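## Task

Run EL-3163: lift the lid off the plate and set it upright on bench position LP1, lying flat within its locators. Then carry the plate from the dispenser stage to the reader stage and seat it there, oriented so well A1 sits at the corner engraved 'A1'. Nothing may rely on the robot to stay in place at the end; release both items and pull the grippers away before finishing.

## Robot and tools

ROBOT. Two 7-joint arms, left_arm and right_arm, each with a parallel two-finger gripper, hang from one column behind the table's near edge. left_arm is the robot's own left and sits on the +y side; image left/right says nothing about arm names. Setting both arms to the same joint values gives mirror-image postures. Root links in the scene frame: left_arm at (-0.018, +0.031, +0.421) m, right_arm at (-0.011, -0.031, +0.421) m, both with quat_wxyz (+0.998, 0, 0, +0.058). The robot faces roughly +x but may be rotated slightly about the column, and each arm maps joints to hand pose a little differently.

SCENE FRAME. Origin at table-top height, 0.07 m behind the centre of the near edge; +x runs away from the robot over the table, +y toward left_arm's side, +z up. Positions are in metres. On each labelled item, well A1 lies at the labelled short end, in the corner opposite the labelled long side. LP1 and N1 are bench spots named on the deck. A capped bottle next to the DISPENSER is loose, so avoid bumping it. Brief external tugs on a held part or shoves on loose objects can happen.

execute_actions. Argument "actions" is a list holding one item or nothing. An empty list just reports the state. An item {"rows": [...], "steps": N} is a motion: N control steps of 1/30 s each, N from 1 to 15 (default 15), up to 15 rows; row k is applied on step k and the final row repeats if rows run out. An item {"steps": N} without rows is a wait, N up to 300, counted from the previous result. Optional "pictures": false skips images. A refused call moves nothing.

ROW LAYOUT. Every row is one list of 16 numbers covering both arms, even when only one moves: left_arm's 7 joint targets then its gripper opening, then right_arm's 7 joint targets then its opening. Joint numbers are absolute target angles in radians, same convention as the Joint positions line, in this column order: shoulder pitch, shoulder roll, upper arm roll, elbow, forearm roll, wrist pitch, wrist yaw. Ranges (rad): shoulder pitch -1.396 to 2.000 for left, -1.300 to 2.000 for right; shoulder roll -0.175 to 2.000; upper arm roll -1.571 to 1.571; elbow 0.000 to 2.443; forearm roll -1.571 to 1.571; wrist pitch -0.785 to 0.785; wrist yaw -1.571 to 1.571. True ends may differ by up to 0.017 rad. A target more than 0.017 rad beyond an end, and further out than the current angle, gets the call refused; targets past the real end are clipped there and the reply notes "joint sent to its limit" (possibly about an earlier motion). The opening is an absolute command from -1 (closed) to +1 (fully open, 0.145 m pad gap); a full close needs about 0.5 s.

MOTION. Each step the sent target is kept within a set lead of the measured angle: 0.0738 rad shoulder pitch, 0.0684 shoulder roll, 0.113 upper arm roll, 0.119 elbow, 0.403 forearm roll, 0.414 wrist pitch and wrist yaw. If the targets would shift the gripper more than 70 mm from where it is, all are scaled back toward the current angles. So big moves take several calls. Between calls the arms keep heading to the last row sent, until everything nearly stops or a step is HELD.

GRIPPER GEOMETRY. Fingers point along the gripper's +z; they close along its y. end_effector_position is the point between the closed pads, under 1 cm behind the tips; closing pushes the tips about 17 mm further along +z.

RESULTS. The state line gives, per arm, end_effector_position (m) and end_effector_quat_wxyz in the scene frame; printed hand positions can be off, more so at long reach. Joint positions and Joint velocities list each arm's 7 joints (rad, rad/s) then the pad gap (m, m/s). grip_measured is the actual opening on the command scale; to hold something, keep commanding an opening clearly below it (lower squeezes harder, about 10 N per pad max on objects up to about 11 cm; fast closes can push harder). "joint command not followed" means a clearance check altered or blocked some targets; HELD flags steps whose row was partly or wholly not sent. Joint torques follow the joint order, include offsets, noise and friction, and are nonzero in free air. MOTOR HOT appears from 85 °C; at 100 °C an OVER-TEMPERATURE FAULT stops that arm and limp joints may sag, so avoid long loaded holds.

zoom_image. Arguments camera (cam_high, cam_low, cam_left_wrist, cam_right_wrist) and region [x0, y0, x1, y1] in pixels of that camera's latest image, origin top-left, at most 504 by 504. All images are 896x504. Wrist camera frames follow wrist_camera_optical (+z forward, +x image right, +y down), within about 6 mm and 5 degrees.

read_manual takes optional section "licences" and only returns licence text.

finished_scene takes scene, the number of the current scene; it ends that scene irreversibly, grades it and gives the next task. Finish only when lid and plate rest seated on their own and both grippers are open and away.

AVOID. Dropping, slamming or sliding items, pressing hard, knocking anything (including the bottle) off the table, and letting the arms collide or push each other.

Each tool is called after "Emit:" as a command line: name --argument value for each argument, lists and objects as JSON in quotes; but a table of rows of numbers goes row by row, as --pt "numbers of a row", without its own name.

## Session

Emit:
execute_actions --actions '[]'

Scene clock: 0.00 s of 9600.00 s.
left_arm: end_effector_position=(+0.1668, +0.2808, +0.1727) grip_measured=+1.00 end_effector_quat_wxyz=(+0.256, +0.827, -0.370, +0.338) | right_arm: end_effector_position=(+0.2693, +0.1413, +0.1197) grip_measured=+1.00 end_effector_quat_wxyz=(+0.129, -0.217, +0.939, +0.233)
Joint positions: left_arm=[ 0.515  1.561 -1.223  1.56   1.047 -0.15   0.873  0.145] | right_arm=[ 0.927  0.051 -1.424  1.2   -1.166 -0.577  0.729  0.145]
Joint velocities: left_arm=[ 0.011 -0.033  0.002 -0.002 -0.081  0.007  0.051 -0.   ] | right_arm=[-0.033 -0.055  0.002 -0.002 -0.007 -0.066 -0.022 -0.   ]
Joint torques (N m, as the arm reports them, + toward a larger angle): no reading
Motor temperatures (°C, as the motors report them): left_arm=[28 27 27 25 26 27 27] | right_arm=[29 27 27 27 25 26 24]

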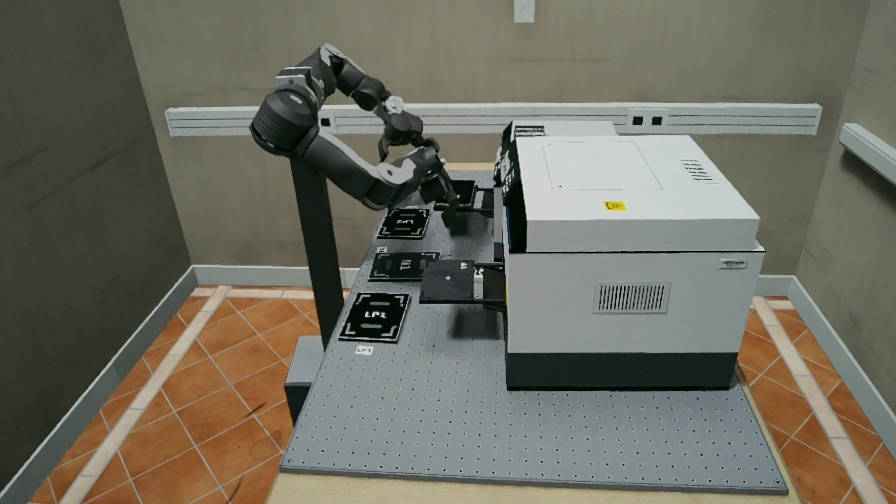

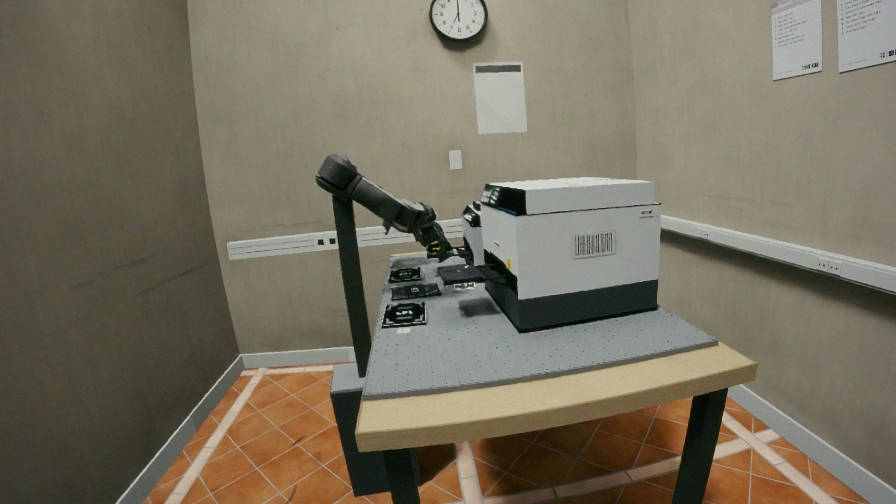

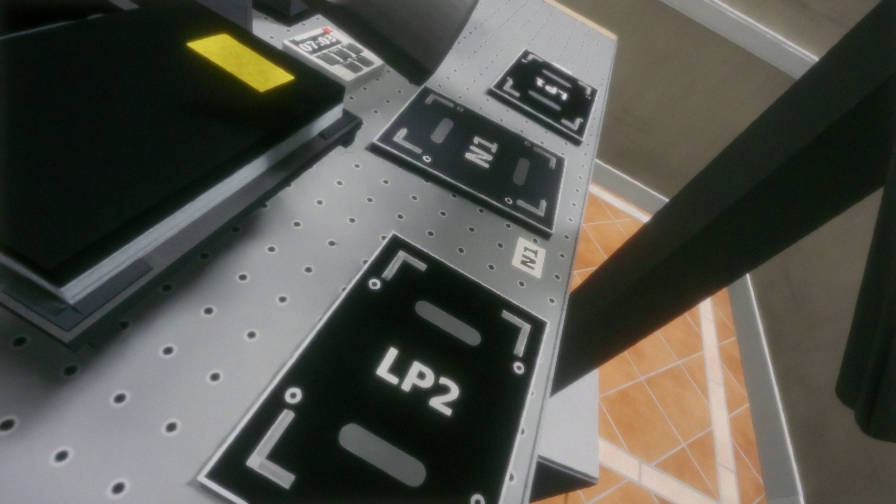

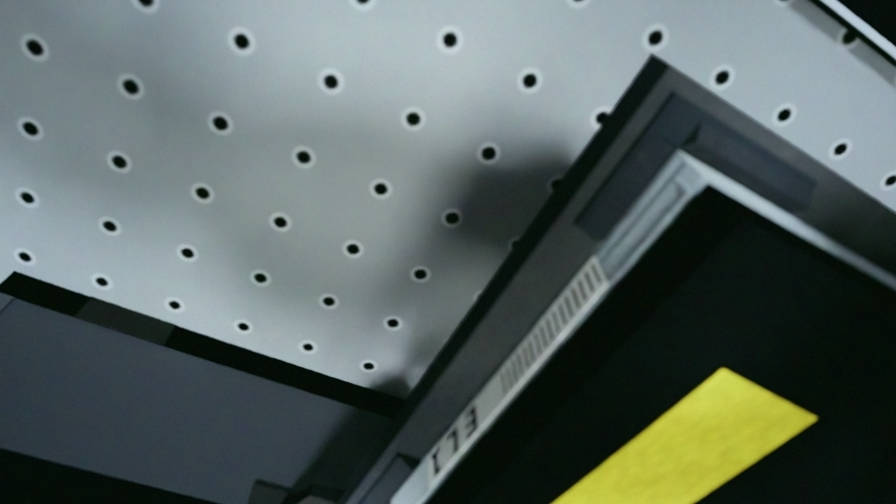

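Emit:
execute_actions --actions '[{"rows":[[0.53,1.56,-1.23,1.57,1.03,-0.14,0.88,0.9,0.95,0.06,-1.43,1.21,-1.15,-0.57,0.75,1],[0.55,1.56,-1.24,1.58,1.0,-0.12,0.9,0.8,0.985,0.08,-1.44,1.23,-1.12,-0.56,0.78,1],[0.58,1.56,-1.25,1.59,0.97,-0.1,0.92,0.7,1.02,0.11,-1.45,1.25,-1.08,-0.55,0.82,1],[0.62,1.56,-1.26,1.6,0.93,-0.08,0.94,0.6,1.06,0.14,-1.46,1.28,-1.03,-0.54,0.87,1],[0.66,1.56,-1.28,1.61,0.89,-0.05,0.96,0.5,1.1,0.18,-1.47,1.31,-0.97,-0.52,0.92,0.95],[0.7,1.55,-1.3,1.62,0.84,-0.02,0.98,0.45,1.14,0.22,-1.48,1.34,-0.91,-0.5,0.97,0.9],[0.745,1.54,-1.32,1.63,0.79,0.01,1.0,0.45,1.18,0.26,-1.49,1.37,-0.85,-0.47,1.02,0.8],[0.79,1.52,-1.34,1.63,0.74,0.04,1.02,0.45,1.22,0.30,-1.5,1.4,-0.79,-0.44,1.07,0.7],[0.835,1.5,-1.36,1.63,0.69,0.07,1.04,0.45,1.26,0.34,-1.51,1.43,-0.73,-0.41,1.12,0.6],[0.88,1.48,-1.38,1.63,0.64,0.1,1.06,0.45,1.3,0.38,-1.52,1.46,-0.67,-0.37,1.17,0.5],[0.925,1.46,-1.4,1.63,0.59,0.13,1.08,0.45,1.33,0.42,-1.53,1.49,-0.61,-0.33,1.22,0.45],[0.97,1.44,-1.42,1.63,0.54,0.16,1.1,0.45,1.36,0.46,-1.54,1.52,-0.55,-0.29,1.27,0.4],[1.015,1.41,-1.44,1.63,0.49,0.19,1.12,0.45,1.38,0.5,-1.55,1.55,-0.49,-0.24,1.31,0.4],[1.06,1.38,-1.46,1.63,0.44,0.22,1.14,0.45,1.4,0.54,-1.55,1.57,-0.43,-0.19,1.35,0.4],[1.105,1.35,-1.48,1.63,0.39,0.25,1.16,0.45,1.41,0.58,-1.55,1.59,-0.38,-0.14,1.38,0.4]]}]'

Scene clock: 9.10 s of 9600.00 s.
left_arm: end_effector_position=(+0.1905, +0.2669, +0.1763) grip_measured=+0.45 end_effector_quat_wxyz=(+0.161, +0.768, -0.601, +0.150) | right_arm: end_effector_position=(+0.3416, -0.0489, +0.2226) grip_measured=+0.40 end_effector_quat_wxyz=(+0.150, +0.099, +0.983, +0.041)
Joint positions: left_arm=[ 1.103  1.355 -1.474  1.628  0.447  0.212  1.13   0.108] | right_arm=[ 1.408  0.58  -1.544  1.586 -0.447 -0.201  1.33   0.105]
Joint velocities: left_arm=[ 0.802 -1.    -0.271  0.017 -1.165  0.637  0.286 -0.   ] | right_arm=[ 0.121  1.088 -0.022  0.452  1.37   1.092  0.974  0.   ]
Joint torques (N m, as the arm reports them, + toward a larger angle): left_arm=[3.65 3.91 4.54 1.19 0.33 0.   0.37] | right_arm=[ 7.31 -2.57  2.91 -0.03 -0.1   0.05 -0.02]
Motor temperatures (°C, as the motors report them): left_arm=[28 28 27 25 26 27 27] | right_arm=[30 27 27 28 25 26 24]
Steps of this call (steps 1 to 90: nothing new was sent; then 5.60 s passed at rest; steps 91 to 105: all 15 steps of this action). Readings (joint positions):
91: left_arm=[0.525 1.561 -1.228 1.565 1.039 -0.146 0.873] | right_arm=[0.935 0.055 -1.430 1.205 -1.159 -0.576 0.735]
92: left_arm=[0.547 1.561 -1.236 1.576 1.022 -0.136 0.881] | right_arm=[0.961 0.070 -1.445 1.225 -1.139 -0.572 0.750]
94: left_arm=[0.616 1.561 -1.257 1.600 0.968 -0.104 0.914] | right_arm=[1.049 0.132 -1.460 1.278 -1.071 -0.556 0.813]
98: left_arm=[0.788 1.531 -1.335 1.629 0.797 0.002 0.992] | right_arm=[1.219 0.305 -1.494 1.390 -0.863 -0.473 1.007]
105: the state above

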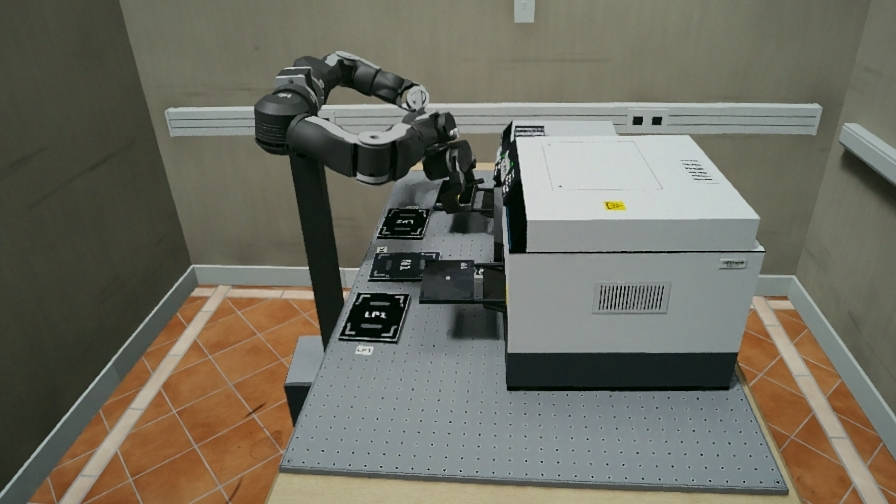

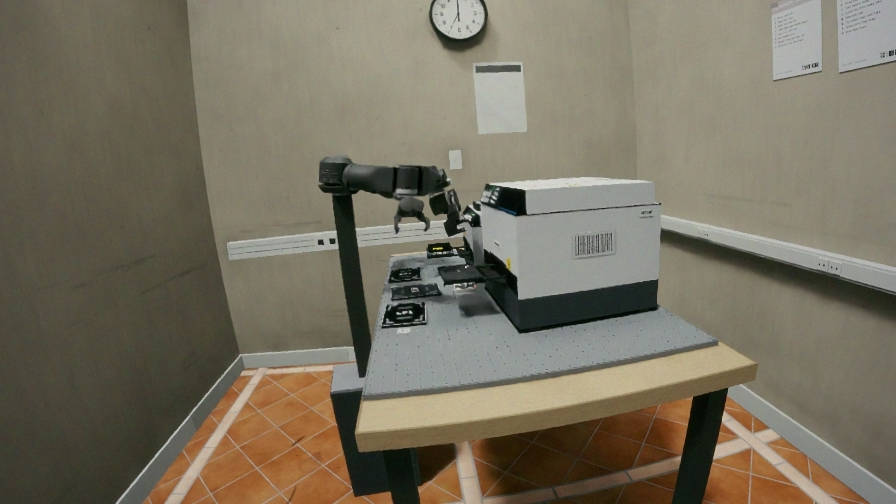

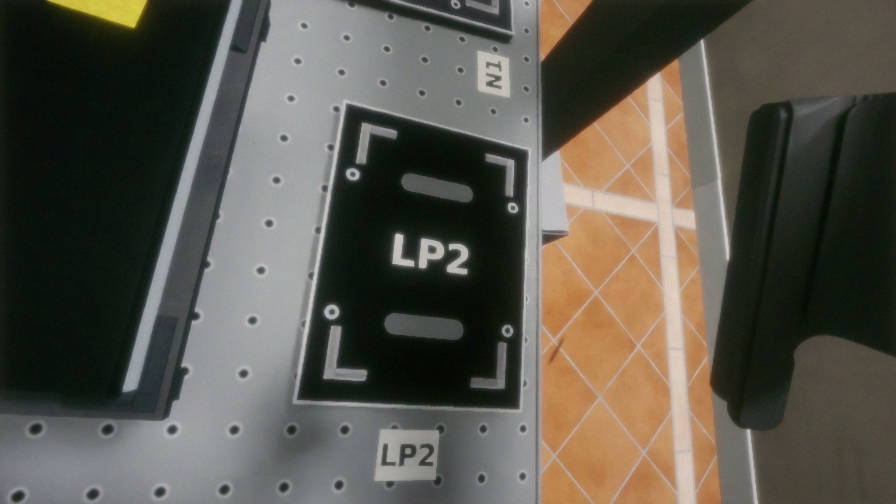

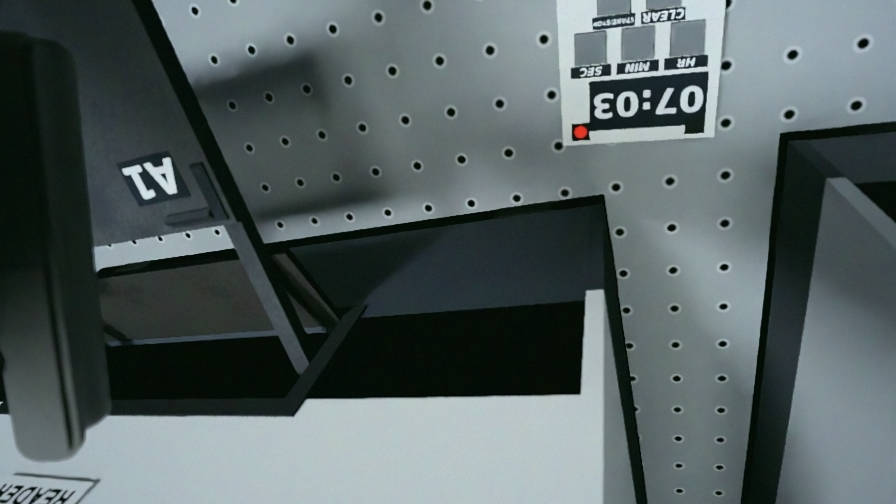

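Emit:
execute_actions --actions '[{"rows":[[1.13,1.33,-1.49,1.62,0.35,0.26,1.18,0.45,1.415,0.6,-1.55,1.59,-0.33,-0.11,1.4,0.4],[1.17,1.3,-1.5,1.61,0.31,0.28,1.21,0.45,1.42,0.63,-1.55,1.59,-0.28,-0.07,1.42,0.4],[1.21,1.26,-1.51,1.59,0.27,0.3,1.24,0.45,1.425,0.67,-1.55,1.59,-0.23,-0.02,1.44,0.4],[1.25,1.215,-1.52,1.57,0.23,0.32,1.27,0.45,1.427,0.71,-1.55,1.59,-0.19,0.03,1.46,0.4],[1.28,1.17,-1.53,1.55,0.19,0.34,1.3,0.45,1.427,0.75,-1.55,1.59,-0.16,0.085,1.47,0.4],[1.31,1.125,-1.54,1.53,0.15,0.36,1.32,0.45,1.427,0.79,-1.55,1.585,-0.13,0.14,1.475,0.4],[1.33,1.08,-1.55,1.51,0.11,0.38,1.34,0.45,1.427,0.83,-1.55,1.58,-0.1,0.195,1.475,0.4],[1.345,1.035,-1.55,1.49,0.08,0.4,1.36,0.45,1.427,0.87,-1.55,1.575,-0.08,0.25,1.47,0.4],[1.354,0.99,-1.55,1.47,0.05,0.42,1.37,0.45,1.427,0.91,-1.55,1.57,-0.06,0.305,1.465,0.4],[1.354,0.945,-1.55,1.45,0.02,0.445,1.38,0.45,1.427,0.95,-1.55,1.565,-0.045,0.36,1.46,0.4],[1.354,0.9,-1.55,1.43,0,0.47,1.385,0.45,1.427,0.99,-1.55,1.56,-0.03,0.41,1.455,0.4],[1.354,0.855,-1.55,1.415,-0.015,0.49,1.39,0.45,1.427,1.03,-1.55,1.555,-0.02,0.46,1.45,0.4],[1.354,0.815,-1.55,1.4,-0.03,0.51,1.392,0.45,1.427,1.065,-1.55,1.55,-0.01,0.505,1.445,0.4],[1.354,0.785,-1.55,1.39,-0.035,0.527,1.394,0.45,1.427,1.09,-1.55,1.547,0,0.535,1.44,0.4],[1.354,0.768,-1.55,1.3834,-0.04,0.538,1.394,0.45,1.427,1.107,-1.55,1.545,0.006,0.555,1.437,0.4]]}]' --pictures false

Emit:
execute_actions --actions '[{"steps":12}]'

Scene clock: 14.43 s of 9600.00 s.
left_arm: end_effector_position=(+0.2922, +0.2106, +0.1913) grip_measured=+0.45 end_effector_quat_wxyz=(-0.004, -0.706, +0.708, -0.009) | right_arm: end_effector_position=(+0.3055, -0.2304, +0.2198) grip_measured=+0.40 end_effector_quat_wxyz=(+0.005, +0.699, +0.715, -0.002)
Joint positions: left_arm=[ 1.356  0.754 -1.545  1.39  -0.026  0.516  1.383  0.108] | right_arm=[ 1.426  1.117 -1.548  1.541 -0.01   0.516  1.448  0.105]
Joint velocities: left_arm=[-0.011 -0.407 -0.002 -0.061 -0.154  0.256 -0.022  0.   ] | right_arm=[-0.011  0.341 -0.012 -0.042  0.11   0.755 -0.11   0.   ]
Joint torques (N m, as the arm reports them, + toward a larger angle): left_arm=[ 9.55  4.52  4.05 -0.52 -0.23  0.14  0.26] | right_arm=[ 6.3  -2.55  3.34  0.75  0.19  0.07 -0.15]
Motor temperatures (°C, as the motors report them): left_arm=[29 28 27 25 26 27 27] | right_arm=[30 27 27 28 25 26 24]
Steps of this call (steps 1 to 30: the robot went on to your last target; steps 31 to 90: nothing new was sent; then 1.83 s passed at rest; steps 91 to 105: all 15 steps of this action). Readings (joint positions):
91: left_arm=[1.123 1.341 -1.488 1.623 0.374 0.251 1.166] | right_arm=[1.410 0.587 -1.548 1.591 -0.359 -0.130 1.381]
92: left_arm=[1.158 1.316 -1.503 1.608 0.343 0.264 1.185] | right_arm=[1.412 0.610 -1.548 1.595 -0.320 -0.105 1.392]
94: left_arm=[1.248 1.223 -1.516 1.569 0.270 0.297 1.233] | right_arm=[1.423 0.704 -1.548 1.594 -0.236 -0.026 1.427]
98: left_arm=[1.344 1.036 -1.544 1.493 0.123 0.373 1.326] | right_arm=[1.426 0.867 -1.548 1.577 -0.113 0.182 1.466]
105: the state above

Scene clock: 14.83 s of 9600.00 s.
left_arm: end_effector_position=(+0.2922, +0.2192, +0.1913) grip_measured=+0.45 end_effector_quat_wxyz=(-0.003, +0.718, -0.696, +0.003) | right_arm: end_effector_position=(+0.3053, -0.2249, +0.2197) grip_measured=+0.40 end_effector_quat_wxyz=(+0.000, +0.707, +0.707, +0.000)
Joint positions: left_arm=[ 1.356  0.767 -1.545  1.384 -0.04   0.535  1.388  0.108] | right_arm=[ 1.426  1.107 -1.548  1.545  0.005  0.552  1.443  0.105]
Joint velocities: left_arm=[-0.011  0.011 -0.007 -0.002 -0.051  0.007  0.022  0.   ] | right_arm=[-0.121 -0.099 -0.002 -0.012 -0.022  0.007  0.007 -0.   ]
Joint torques (N m, as the arm reports them, + toward a larger angle): left_arm=[9.5  1.3  3.99 0.51 0.03 0.09 0.13] | right_arm=[ 5.92  0.62  3.36  0.18  0.07 -0.01 -0.13]
Motor temperatures (°C, as the motors report them): left_arm=[29 28 27 25 26 27 27] | right_arm=[30 27 27 28 25 26 24]
Steps of this call (steps 1 to 12: the robot went on to your last target). Readings (joint positions):
1: left_arm=[1.356 0.750 -1.545 1.390 -0.029 0.524 1.385] | right_arm=[1.426 1.121 -1.548 1.540 -0.006 0.534 1.446]
2: left_arm=[1.356 0.758 -1.545 1.388 -0.032 0.529 1.386] | right_arm=[1.426 1.113 -1.548 1.541 -0.002 0.543 1.444]
4: left_arm=[1.356 0.776 -1.545 1.381 -0.039 0.534 1.388] | right_arm=[1.426 1.102 -1.548 1.547 0.004 0.549 1.443]
8: left_arm=[1.356 0.766 -1.545 1.384 -0.040 0.535 1.388] | right_arm=[1.426 1.107 -1.548 1.545 0.005 0.552 1.443]
12: the state above

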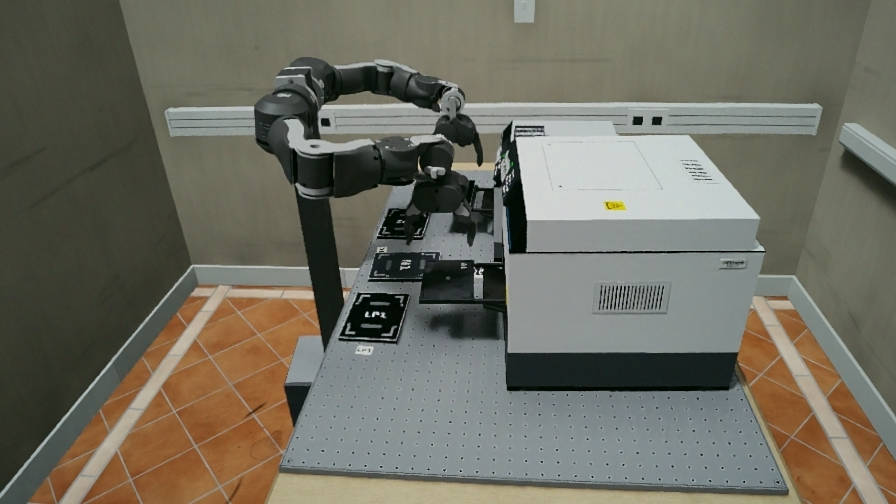

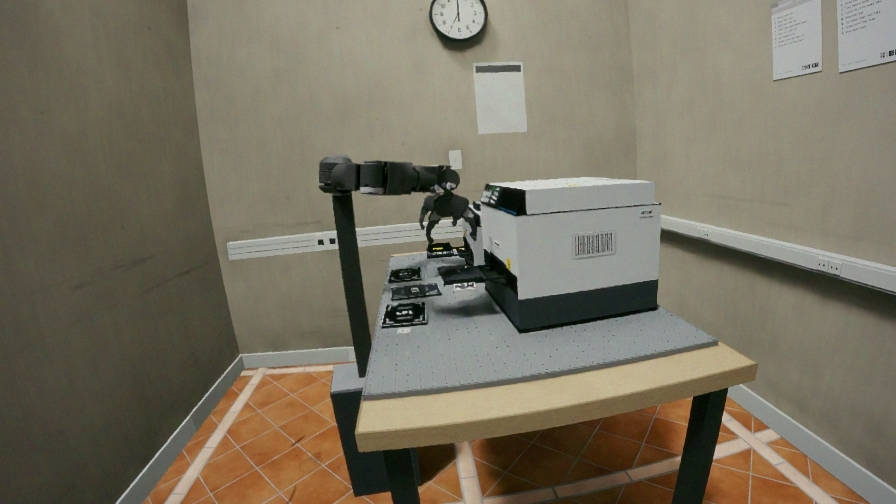

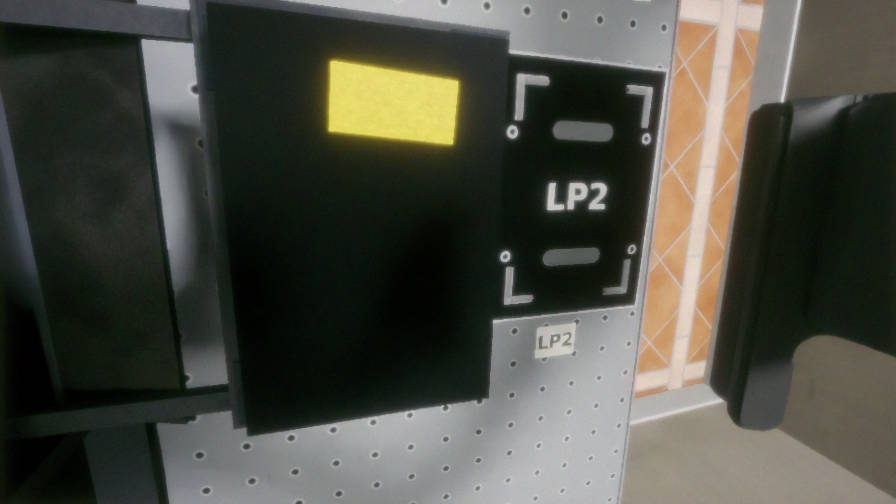

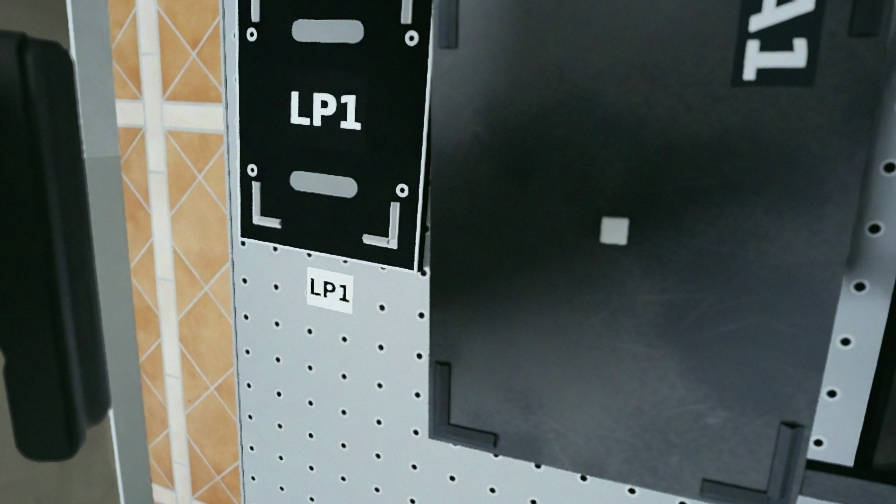

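Emit:
execute_actions --actions '[{"rows":[[1.345,0.766,-1.55,1.378,-0.042,0.52,1.375,0.45,1.422,1.09,-1.55,1.56,0,0.52,1.443,0.4],[1.33,0.763,-1.55,1.37,-0.046,0.505,1.36,0.45,1.415,1.065,-1.55,1.58,-0.02,0.47,1.446,0.4],[1.315,0.76,-1.55,1.361,-0.05,0.49,1.346,0.45,1.408,1.035,-1.55,1.60,-0.04,0.415,1.449,0.4],[1.30,0.756,-1.55,1.351,-0.054,0.477,1.332,0.45,1.40,1.0,-1.55,1.625,-0.06,0.355,1.452,0.4],[1.285,0.752,-1.55,1.341,-0.058,0.465,1.319,0.45,1.392,0.965,-1.55,1.65,-0.08,0.295,1.455,0.4],[1.27,0.747,-1.55,1.331,-0.062,0.454,1.305,0.45,1.384,0.93,-1.55,1.675,-0.1,0.235,1.458,0.4],[1.255,0.742,-1.55,1.32,-0.066,0.444,1.292,0.45,1.376,0.895,-1.55,1.7,-0.12,0.175,1.461,0.4],[1.24,0.737,-1.55,1.309,-0.069,0.434,1.278,0.45,1.367,0.86,-1.55,1.725,-0.14,0.115,1.464,0.4],[1.225,0.731,-1.55,1.297,-0.072,0.425,1.265,0.45,1.357,0.825,-1.55,1.75,-0.16,0.055,1.467,0.4],[1.21,0.725,-1.55,1.285,-0.075,0.416,1.252,0.45,1.347,0.795,-1.55,1.77,-0.18,0,1.47,0.4],[1.197,0.719,-1.55,1.274,-0.077,0.408,1.24,0.45,1.336,0.765,-1.55,1.79,-0.2,-0.055,1.473,0.4],[1.184,0.713,-1.55,1.263,-0.079,0.401,1.229,0.45,1.324,0.735,-1.55,1.81,-0.22,-0.11,1.476,0.4],[1.172,0.708,-1.55,1.252,-0.0805,0.395,1.218,0.45,1.31,0.71,-1.55,1.825,-0.24,-0.155,1.478,0.4],[1.165,0.703,-1.55,1.243,-0.082,0.391,1.211,0.45,1.295,0.685,-1.55,1.838,-0.265,-0.19,1.48,0.4],[1.158,0.699,-1.55,1.234,-0.083,0.387,1.204,0.45,1.275,0.663,-1.55,1.842,-0.29,-0.215,1.48,0.4]]}]' --pictures false

Emit:
execute_actions --actions '[{"rows":[[1.152,0.695,-1.553,1.227,-0.084,0.384,1.198,0.45,1.25,0.645,-1.55,1.84,-0.32,-0.22,1.477,0.4],[1.146,0.691,-1.553,1.22,-0.085,0.381,1.193,0.45,1.215,0.625,-1.55,1.833,-0.355,-0.215,1.473,0.4],[1.14,0.688,-1.553,1.2135,-0.085,0.378,1.188,0.45,1.178,0.604,-1.55,1.824,-0.39,-0.205,1.469,0.4],[1.14,0.688,-1.553,1.2135,-0.085,0.378,1.188,0.45,1.14,0.582,-1.55,1.815,-0.428,-0.19,1.464,0.4],[1.14,0.688,-1.553,1.2135,-0.085,0.378,1.188,0.45,1.102,0.56,-1.55,1.806,-0.465,-0.175,1.459,0.4],[1.14,0.688,-1.553,1.2135,-0.085,0.378,1.188,0.45,1.064,0.538,-1.55,1.797,-0.502,-0.16,1.454,0.4],[1.14,0.688,-1.553,1.2135,-0.085,0.378,1.188,0.45,1.026,0.517,-1.55,1.788,-0.54,-0.145,1.449,0.4],[1.14,0.688,-1.553,1.2135,-0.085,0.378,1.188,0.45,0.988,0.495,-1.55,1.779,-0.577,-0.13,1.444,0.4],[1.14,0.688,-1.553,1.2135,-0.085,0.378,1.188,0.45,0.95,0.473,-1.55,1.77,-0.614,-0.115,1.439,0.4],[1.14,0.688,-1.553,1.2135,-0.085,0.378,1.188,0.45,0.915,0.453,-1.55,1.761,-0.65,-0.102,1.434,0.4],[1.14,0.688,-1.553,1.2135,-0.085,0.378,1.188,0.45,0.885,0.436,-1.55,1.753,-0.68,-0.09,1.43,0.4],[1.14,0.688,-1.553,1.2135,-0.085,0.378,1.188,0.45,0.86,0.422,-1.55,1.747,-0.703,-0.081,1.426,0.4],[1.14,0.688,-1.553,1.2135,-0.085,0.378,1.188,0.45,0.84,0.411,-1.55,1.742,-0.722,-0.074,1.424,0.4],[1.14,0.688,-1.553,1.2135,-0.085,0.378,1.188,0.45,0.8275,0.404,-1.55,1.7394,-0.735,-0.069,1.422,0.4]]}]' --pictures false

Emit:
execute_actions --actions '[{"steps":8}]'

Scene clock: 30.50 s of 9600.00 s.
left_arm: end_effector_position=(+0.2880, +0.2224, +0.1208) grip_measured=+0.45 end_effector_quat_wxyz=(-0.003, -0.695, +0.719, +0.002) | right_arm: end_effector_position=(+0.2390, -0.0580, +0.1882) grip_measured=+0.40 end_effector_quat_wxyz=(-0.010, +0.048, +0.999, +0.007)
Joint positions: left_arm=[ 1.162  0.7   -1.547  1.237 -0.08   0.396  1.22   0.108] | right_arm=[ 1.279  0.663 -1.548  1.843 -0.259 -0.171  1.472  0.105]
Joint velocities: left_arm=[-0.143 -0.121 -0.017 -0.212 -0.125 -0.051 -0.198 -0.   ] | right_arm=[-0.538 -0.582 -0.017  0.042 -0.491 -0.842  0.007 -0.   ]
Joint torques (N m, as the arm reports them, + toward a larger angle): left_arm=[ 9.29  1.66  4.06  0.98  0.02 -0.07 -0.17] | right_arm=[ 6.52  1.85  3.16  0.49 -0.07 -0.16  0.28]
Motor temperatures (°C, as the motors report them): left_arm=[30 28 27 25 26 27 27] | right_arm=[30 27 28 27 25 26 24]
Steps of this call (steps 1 to 30: the robot went on to your last target; steps 31 to 90: nothing new was sent; then 12.17 s passed at rest; steps 91 to 105: all 15 steps of this action). Readings (joint positions):
91: left_arm=[1.354 0.766 -1.545 1.381 -0.040 0.530 1.386] | right_arm=[1.425 1.103 -1.548 1.550 0.001 0.540 1.443]
92: left_arm=[1.345 0.764 -1.545 1.373 -0.042 0.520 1.377] | right_arm=[1.420 1.086 -1.548 1.564 -0.012 0.511 1.443]
94: left_arm=[1.305 0.759 -1.545 1.353 -0.049 0.495 1.353] | right_arm=[1.401 1.006 -1.548 1.615 -0.044 0.420 1.445]
98: left_arm=[1.247 0.738 -1.548 1.312 -0.063 0.450 1.301] | right_arm=[1.369 0.862 -1.548 1.720 -0.114 0.189 1.453]
105: the state above

Scene clock: 31.00 s of 9600.00 s.
left_arm: end_effector_position=(+0.2883, +0.2226, +0.1126) grip_measured=+0.45 end_effector_quat_wxyz=(-0.001, -0.693, +0.721, +0.000) | right_arm: end_effector_position=(+0.1730, -0.0071, +0.0887) grip_measured=+0.40 end_effector_quat_wxyz=(-0.011, -0.004, +1.000, +0.001)
Joint positions: left_arm=[ 1.141  0.689 -1.55   1.214 -0.084  0.381  1.194  0.108] | right_arm=[ 0.822  0.401 -1.553  1.741 -0.719 -0.077  1.427  0.105]
Joint velocities: left_arm=[-0.011 -0.011  0.007 -0.002  0.066 -0.007 -0.037  0.   ] | right_arm=[ 0.011  0.033  0.002  0.007 -0.183  0.037 -0.051 -0.   ]
Joint torques (N m, as the arm reports them, + toward a larger angle): left_arm=[ 9.45  1.41  3.88  0.94 -0.02 -0.07 -0.2 ] | right_arm=[ 6.04 -0.1   3.15  1.46 -0.08 -0.02 -0.08]
Motor temperatures (°C, as the motors report them): left_arm=[30 28 27 25 26 27 27] | right_arm=[30 27 28 27 25 26 24]
Steps of this call (steps 1 to 15: all 15 steps of this action). Readings (joint positions):
1: left_arm=[1.157 0.697 -1.548 1.229 -0.081 0.392 1.213] | right_arm=[1.255 0.643 -1.548 1.842 -0.286 -0.193 1.472]
2: left_arm=[1.153 0.693 -1.548 1.222 -0.082 0.388 1.206] | right_arm=[1.222 0.625 -1.546 1.837 -0.317 -0.202 1.472]
4: left_arm=[1.142 0.689 -1.549 1.214 -0.084 0.383 1.197] | right_arm=[1.142 0.585 -1.548 1.815 -0.387 -0.199 1.471]
8: left_arm=[1.141 0.689 -1.550 1.214 -0.084 0.381 1.195] | right_arm=[0.991 0.495 -1.549 1.781 -0.533 -0.150 1.454]
15: the state above

Scene clock: 31.27 s of 9600.00 s.
left_arm: end_effector_position=(+0.2883, +0.2226, +0.1126) grip_measured=+0.45 end_effector_quat_wxyz=(-0.001, -0.693, +0.721, +0.000) | right_arm: end_effector_position=(+0.1767, -0.0081, +0.0889) grip_measured=+0.40 end_effector_quat_wxyz=(-0.002, -0.001, +1.000, -0.000)
Joint positions: left_arm=[ 1.141  0.689 -1.55   1.214 -0.084  0.381  1.194  0.108] | right_arm=[ 0.825  0.404 -1.553  1.741 -0.733 -0.072  1.427  0.105]
Joint velocities: left_arm=[-0.099 -0.077 -0.002 -0.012  0.037  0.007  0.051 -0.   ] | right_arm=[-0.055 -0.011  0.017 -0.007  0.022 -0.051 -0.037 -0.   ]
Joint torques (N m, as the arm reports them, + toward a larger angle): left_arm=[ 9.54  1.43  3.91  0.98 -0.02 -0.09 -0.2 ] | right_arm=[ 5.24 -0.28  3.25  1.59  0.01  0.03 -0.15]
Motor temperatures (°C, as the motors report them): left_arm=[30 28 27 25 26 27 27] | right_arm=[30 27 28 27 25 26 24]
Steps of this call (steps 1 to 8: the robot went on to your last target). Readings (joint positions):
1: left_arm=[1.141 0.689 -1.550 1.214 -0.084 0.381 1.194] | right_arm=[0.824 0.402 -1.553 1.741 -0.726 -0.074 1.427]
2: left_arm=[1.141 0.689 -1.550 1.214 -0.084 0.381 1.194] | right_arm=[0.825 0.403 -1.553 1.741 -0.730 -0.073 1.427]
4: left_arm=[1.141 0.689 -1.550 1.214 -0.084 0.381 1.194] | right_arm=[0.825 0.404 -1.553 1.741 -0.732 -0.072 1.427]
8: the state above

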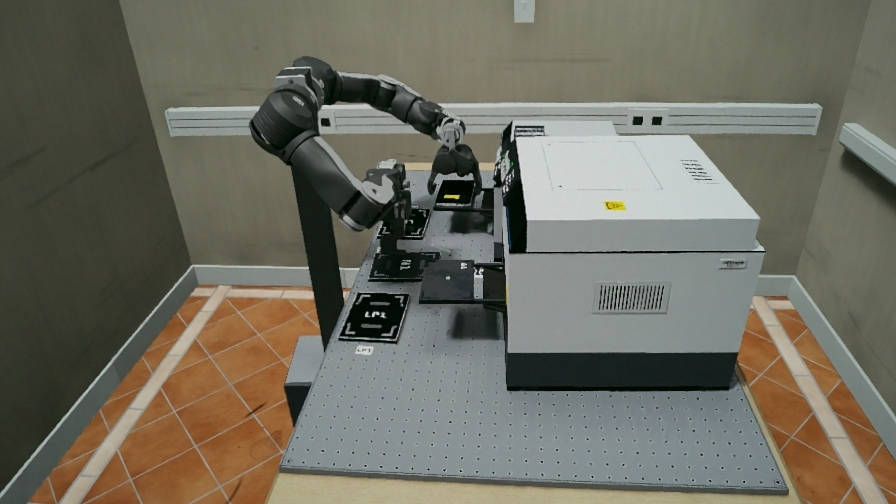

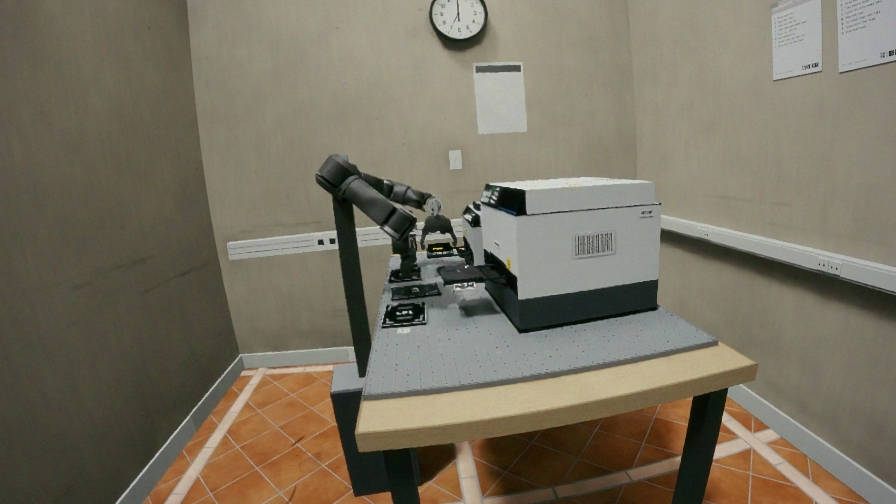

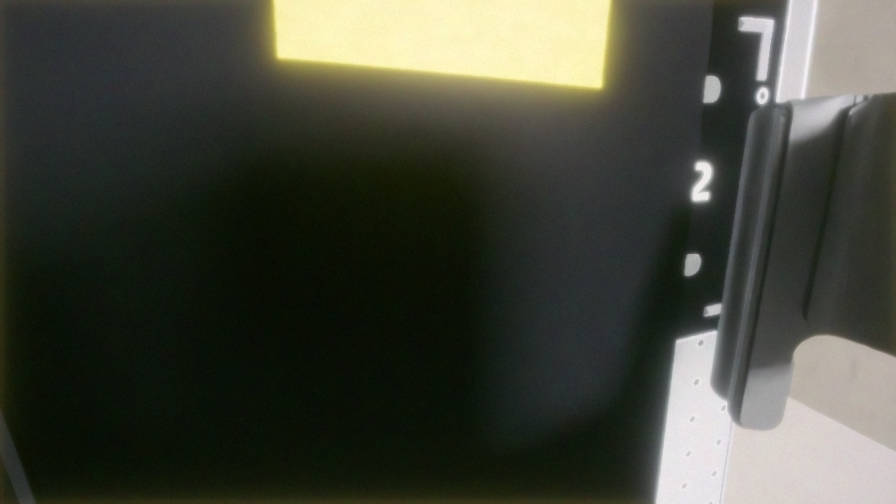

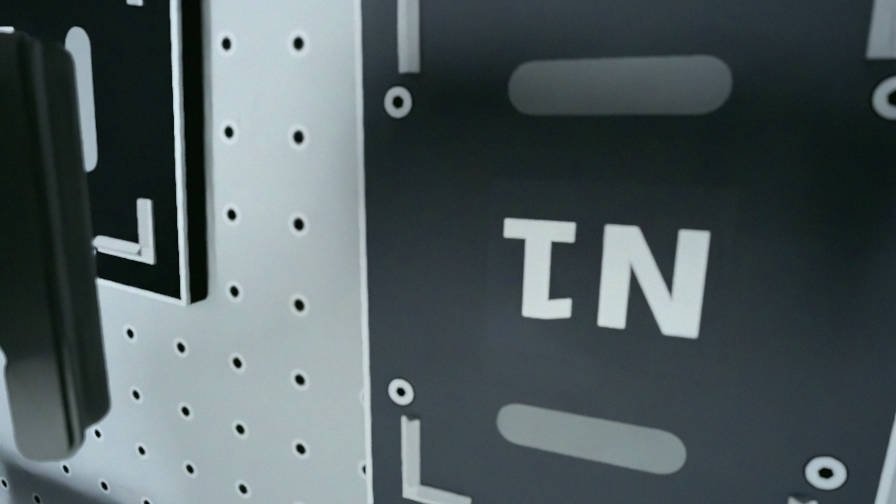

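Emit:
execute_actions --actions '[{"rows":[[1.137,0.686,-1.553,1.21,-0.085,0.377,1.185,0.42,0.824,0.425,-1.55,1.745,-0.725,-0.04,1.41,0.4],[1.134,0.684,-1.553,1.206,-0.086,0.375,1.182,0.4,0.819,0.455,-1.55,1.752,-0.712,0,1.39,0.4],[1.131,0.682,-1.553,1.202,-0.086,0.373,1.179,0.38,0.813,0.495,-1.55,1.762,-0.695,0.05,1.365,0.4],[1.128,0.68,-1.553,1.198,-0.087,0.372,1.176,0.36,0.806,0.535,-1.55,1.772,-0.677,0.1,1.34,0.4],[1.125,0.678,-1.553,1.194,-0.087,0.37,1.173,0.34,0.8,0.575,-1.55,1.782,-0.66,0.15,1.315,0.4],[1.122,0.676,-1.553,1.191,-0.088,0.369,1.1705,0.32,0.793,0.615,-1.55,1.792,-0.642,0.2,1.29,0.4],[1.122,0.676,-1.553,1.191,-0.088,0.369,1.1705,0.3,0.787,0.657,-1.55,1.803,-0.623,0.255,1.265,0.4],[1.122,0.676,-1.553,1.191,-0.088,0.369,1.1705,0.3,0.78,0.7,-1.55,1.814,-0.603,0.305,1.24,0.4],[1.122,0.676,-1.553,1.191,-0.088,0.369,1.1705,0.3,0.774,0.74,-1.55,1.825,-0.58,0.355,1.21,0.4],[1.122,0.676,-1.553,1.191,-0.088,0.369,1.1705,0.3,0.767,0.783,-1.55,1.835,-0.555,0.405,1.18,0.4],[1.122,0.676,-1.553,1.191,-0.088,0.369,1.1705,0.3,0.76,0.825,-1.55,1.846,-0.52,0.452,1.145,0.4],[1.122,0.676,-1.553,1.191,-0.088,0.369,1.1705,0.3,0.75,0.867,-1.55,1.857,-0.475,0.495,1.1,0.4],[1.122,0.676,-1.553,1.191,-0.088,0.369,1.1705,0.3,0.74,0.909,-1.55,1.867,-0.425,0.535,1.055,0.4],[1.122,0.676,-1.553,1.191,-0.088,0.369,1.1705,0.3,0.73,0.951,-1.55,1.878,-0.37,0.575,1.005,0.4],[1.122,0.676,-1.553,1.191,-0.088,0.369,1.1705,0.3,0.72,0.993,-1.55,1.889,-0.31,0.61,0.95,0.4]]}]' --pictures false

Emit:
execute_actions --actions '[{"rows":[[1.122,0.676,-1.553,1.191,-0.088,0.369,1.1705,0.3,0.71,1.035,-1.55,1.9,-0.245,0.645,0.895,0.4],[1.122,0.676,-1.553,1.191,-0.088,0.369,1.1705,0.3,0.7,1.077,-1.55,1.91,-0.18,0.68,0.84,0.4],[1.122,0.676,-1.553,1.191,-0.088,0.369,1.1705,0.3,0.69,1.119,-1.55,1.921,-0.11,0.71,0.78,0.4],[1.122,0.676,-1.553,1.191,-0.088,0.369,1.1705,0.3,0.68,1.16,-1.55,1.931,-0.04,0.735,0.72,0.4],[1.122,0.676,-1.553,1.191,-0.088,0.369,1.1705,0.3,0.672,1.195,-1.55,1.94,0.025,0.755,0.67,0.4],[1.122,0.676,-1.553,1.191,-0.088,0.369,1.1705,0.3,0.665,1.225,-1.55,1.947,0.075,0.77,0.625,0.4],[1.122,0.676,-1.553,1.191,-0.088,0.369,1.1705,0.3,0.6593,1.2467,-1.55,1.9528,0.118,0.779,0.594,0.4]]}]'

Emit:
zoom_image --camera "cam_high" --region '[415,160,500,220]'

Scene clock: 41.77 s of 9600.00 s.
left_arm: end_effector_position=(+0.2885, +0.2227, +0.1059) grip_measured=+0.30 end_effector_quat_wxyz=(-0.000, -0.693, +0.721, +0.000) | right_arm: end_effector_position=(+0.1736, -0.1503, +0.0679) grip_measured=+0.40 end_effector_quat_wxyz=(-0.008, +0.493, +0.870, -0.007)
Joint positions: left_arm=[ 1.125  0.677 -1.55   1.192 -0.086  0.372  1.177  0.098] | right_arm=[ 0.721  0.991 -1.55   1.885 -0.375  0.561  1.016  0.105]
Joint velocities: left_arm=[-0.011 -0.033 -0.017 -0.007  0.037 -0.066 -0.007 -0.   ] | right_arm=[-0.253  1.044  0.007  0.32   1.326  0.886 -1.121 -0.   ]
Joint torques (N m, as the arm reports them, + toward a larger angle): left_arm=[ 9.25  1.33  3.82  0.8  -0.03 -0.09 -0.2 ] | right_arm=[ 4.12 -0.06  2.6   1.89  0.02  0.06 -0.34]
Motor temperatures (°C, as the motors report them): left_arm=[31 28 27 25 26 27 27] | right_arm=[30 27 28 28 25 26 24]
Steps of this call (steps 1 to 30: the robot went on to your last target; steps 31 to 90: nothing new was sent; then 7.00 s passed at rest; steps 91 to 105: all 15 steps of this action). Readings (joint positions):
91: left_arm=[1.141 0.688 -1.550 1.212 -0.084 0.381 1.193] | right_arm=[0.825 0.412 -1.553 1.744 -0.730 -0.060 1.420]
92: left_arm=[1.141 0.686 -1.550 1.208 -0.084 0.379 1.191] | right_arm=[0.823 0.438 -1.552 1.753 -0.722 -0.035 1.406]
94: left_arm=[1.135 0.682 -1.550 1.200 -0.085 0.377 1.185] | right_arm=[0.809 0.534 -1.551 1.769 -0.695 0.045 1.368]
98: left_arm=[1.125 0.677 -1.550 1.192 -0.086 0.373 1.178] | right_arm=[0.783 0.695 -1.551 1.811 -0.628 0.241 1.275]
105: the state above

Scene clock: 42.27 s of 9600.00 s.
left_arm: end_effector_position=(+0.2885, +0.2227, +0.1059) grip_measured=+0.30 end_effector_quat_wxyz=(-0.000, -0.693, +0.721, +0.000) | right_arm: end_effector_position=(+0.1570, -0.2043, +0.0742) grip_measured=+0.40 end_effector_quat_wxyz=(-0.001, +0.707, +0.707, +0.000)
Joint positions: left_arm=[ 1.125  0.677 -1.55   1.192 -0.086  0.372  1.177  0.098] | right_arm=[ 0.658  1.244 -1.55   1.952  0.116  0.776  0.6    0.105]
Joint velocities: left_arm=[ 0.011  0.011 -0.002  0.002  0.051 -0.066  0.066  0.   ] | right_arm=[ 0.011  0.011 -0.007  0.002 -0.081  0.066  0.037  0.   ]
Joint torques (N m, as the arm reports them, + toward a larger angle): left_arm=[ 9.26  1.42  3.82  0.83 -0.03 -0.1  -0.2 ] | right_arm=[ 2.86  4.27  2.21  1.62  0.06 -0.03 -0.13]
Motor temperatures (°C, as the motors report them): left_arm=[31 28 27 25 26 27 27] | right_arm=[30 27 28 28 25 26 24]
Steps of this call (steps 1 to 15: all 15 steps of this action). Readings (joint positions):
1: left_arm=[1.125 0.677 -1.550 1.192 -0.086 0.372 1.177] | right_arm=[0.711 1.032 -1.550 1.896 -0.316 0.598 0.964]
2: left_arm=[1.125 0.677 -1.550 1.192 -0.086 0.372 1.177] | right_arm=[0.701 1.074 -1.550 1.907 -0.254 0.634 0.910]
4: left_arm=[1.125 0.677 -1.550 1.192 -0.086 0.372 1.177] | right_arm=[0.681 1.159 -1.550 1.926 -0.121 0.697 0.796]
8: left_arm=[1.125 0.677 -1.550 1.192 -0.086 0.372 1.177] | right_arm=[0.658 1.257 -1.550 1.948 0.085 0.770 0.628]
15: the state above

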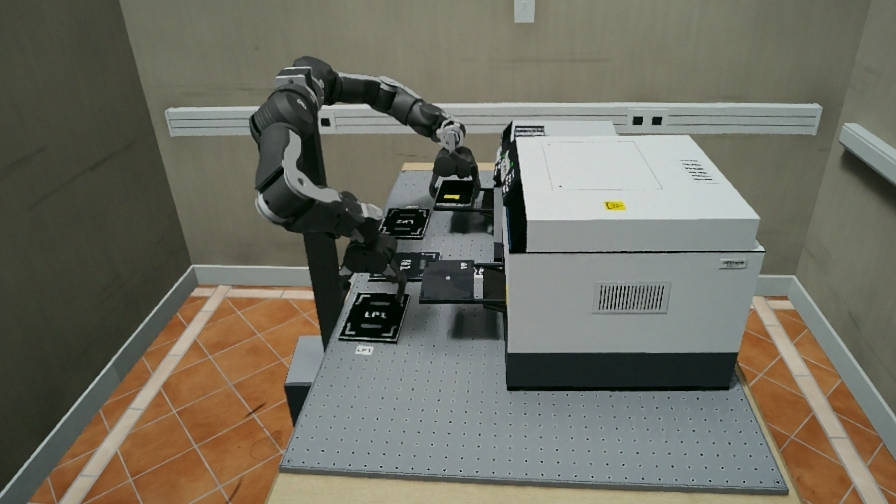

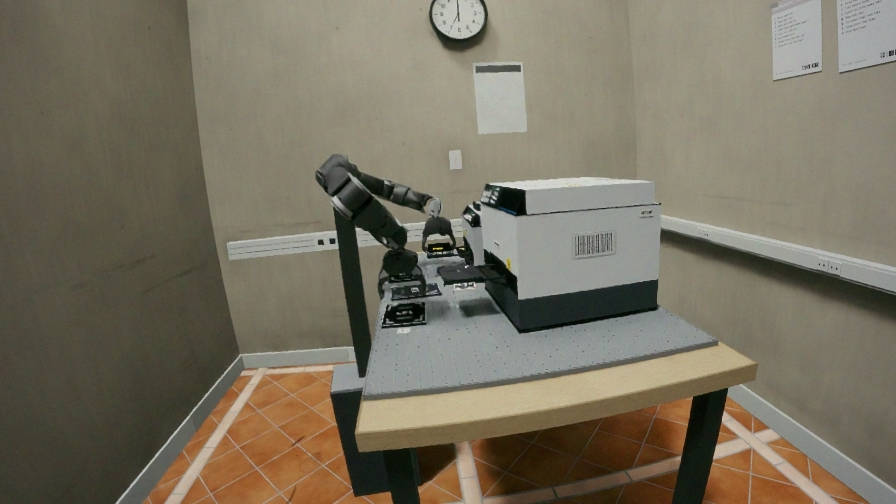

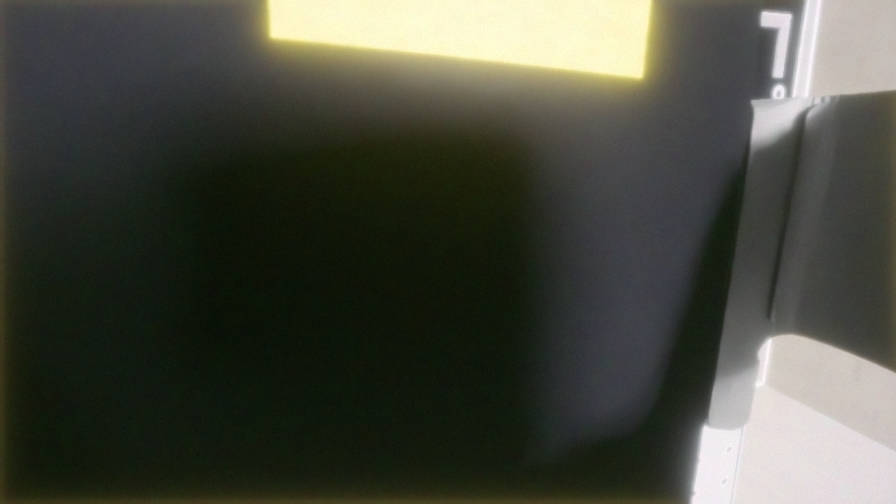

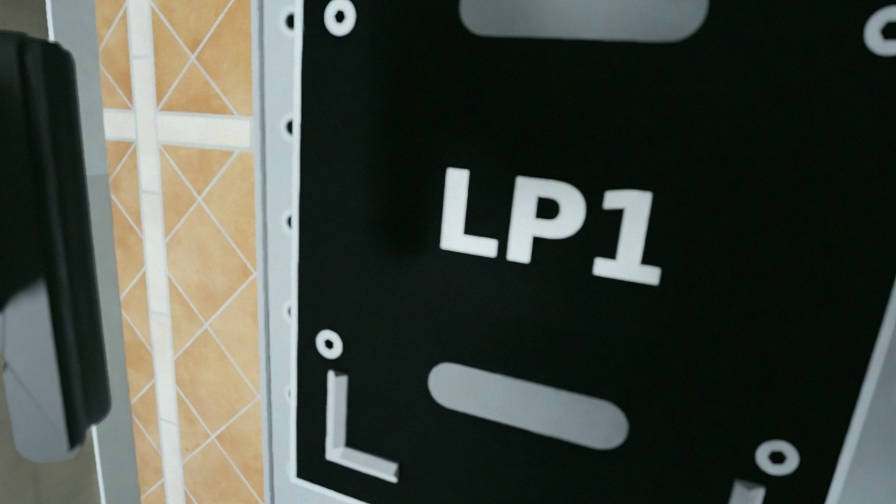

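Region (415, 160, 500, 220) of cam_high's 896x504 image, scaled by 5.929, with more detail than that image has; it fills the top 356 rows of this view, and the rest is white.

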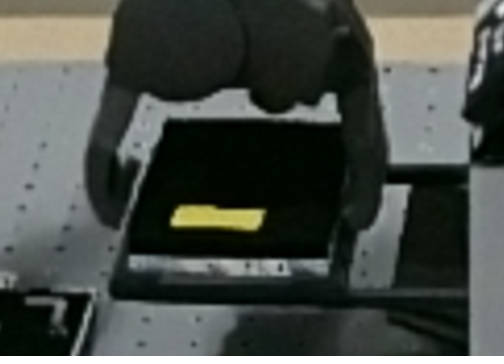

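Emit:
execute_actions --actions '[{"rows":[[1.123,0.676,-1.553,1.191,-0.088,0.37,1.174,0.27,0.6593,1.2467,-1.55,1.9528,0.118,0.779,0.594,0.4],[1.123,0.676,-1.553,1.191,-0.088,0.37,1.174,0.24,0.6593,1.2467,-1.55,1.9528,0.118,0.779,0.594,0.4],[1.123,0.676,-1.553,1.191,-0.088,0.37,1.174,0.21,0.6593,1.2467,-1.55,1.9528,0.118,0.779,0.594,0.4],[1.123,0.676,-1.553,1.191,-0.088,0.37,1.174,0.18,0.6593,1.2467,-1.55,1.9528,0.118,0.779,0.594,0.4],[1.123,0.676,-1.553,1.191,-0.088,0.37,1.174,0.15,0.6593,1.2467,-1.55,1.9528,0.118,0.779,0.594,0.4],[1.123,0.676,-1.553,1.191,-0.088,0.37,1.174,0.1,0.6593,1.2467,-1.55,1.9528,0.118,0.779,0.594,0.4],[1.123,0.676,-1.553,1.191,-0.088,0.37,1.174,0.02,0.6593,1.2467,-1.55,1.9528,0.118,0.779,0.594,0.4],[1.123,0.676,-1.553,1.191,-0.088,0.37,1.174,-0.1,0.6593,1.2467,-1.55,1.9528,0.118,0.779,0.594,0.4],[1.123,0.676,-1.553,1.191,-0.088,0.37,1.174,-0.2,0.6593,1.2467,-1.55,1.9528,0.118,0.779,0.594,0.4],[1.123,0.676,-1.553,1.191,-0.088,0.37,1.174,-0.32,0.6593,1.2467,-1.55,1.9528,0.118,0.779,0.594,0.4]],"steps":14}]' --pictures false

Scene clock: 49.10 s of 9600.00 s.
left_arm: end_effector_position=(+0.2885, +0.2227, +0.1059) grip_measured=+0.16 end_effector_quat_wxyz=(-0.000, -0.693, +0.721, +0.000) | right_arm: end_effector_position=(+0.1570, -0.2043, +0.0742) grip_measured=+0.40 end_effector_quat_wxyz=(-0.001, +0.707, +0.707, +0.000)
Joint positions: left_arm=[ 1.125  0.677 -1.55   1.192 -0.087  0.372  1.177  0.088] | right_arm=[ 0.658  1.244 -1.55   1.952  0.116  0.776  0.599  0.105]
Joint velocities: left_arm=[ 0.055 -0.055 -0.002 -0.002 -0.022 -0.022 -0.037 -0.   ] | right_arm=[-0.033 -0.077  0.002  0.017 -0.125 -0.022  0.007 -0.   ]
Joint torques (N m, as the arm reports them, + toward a larger angle): left_arm=[ 9.43  1.32  3.87  0.87 -0.02 -0.05 -0.1 ] | right_arm=[ 3.06  4.04  2.22  1.52  0.06 -0.02 -0.09]
Motor temperatures (°C, as the motors report them): left_arm=[31 28 27 25 26 27 27] | right_arm=[30 27 28 28 25 26 24]
Steps of this call (steps 1 to 15: the robot went on to your last target; steps 16 to 90: nothing new was sent; then 3.37 s passed at rest; steps 91 to 104: all 14 steps of this action). Readings (joint positions):
91: left_arm=[1.125 0.677 -1.550 1.192 -0.086 0.372 1.177] | right_arm=[0.658 1.244 -1.550 1.952 0.116 0.776 0.599]
92: left_arm=[1.125 0.677 -1.550 1.192 -0.087 0.372 1.177] | right_arm=[0.658 1.244 -1.550 1.952 0.116 0.776 0.599]
94: left_arm=[1.125 0.677 -1.550 1.192 -0.087 0.372 1.177] | right_arm=[0.658 1.244 -1.550 1.952 0.116 0.776 0.599]
98: left_arm=[1.125 0.677 -1.550 1.192 -0.087 0.372 1.177] | right_arm=[0.658 1.244 -1.550 1.952 0.116 0.776 0.599]
104: the state above


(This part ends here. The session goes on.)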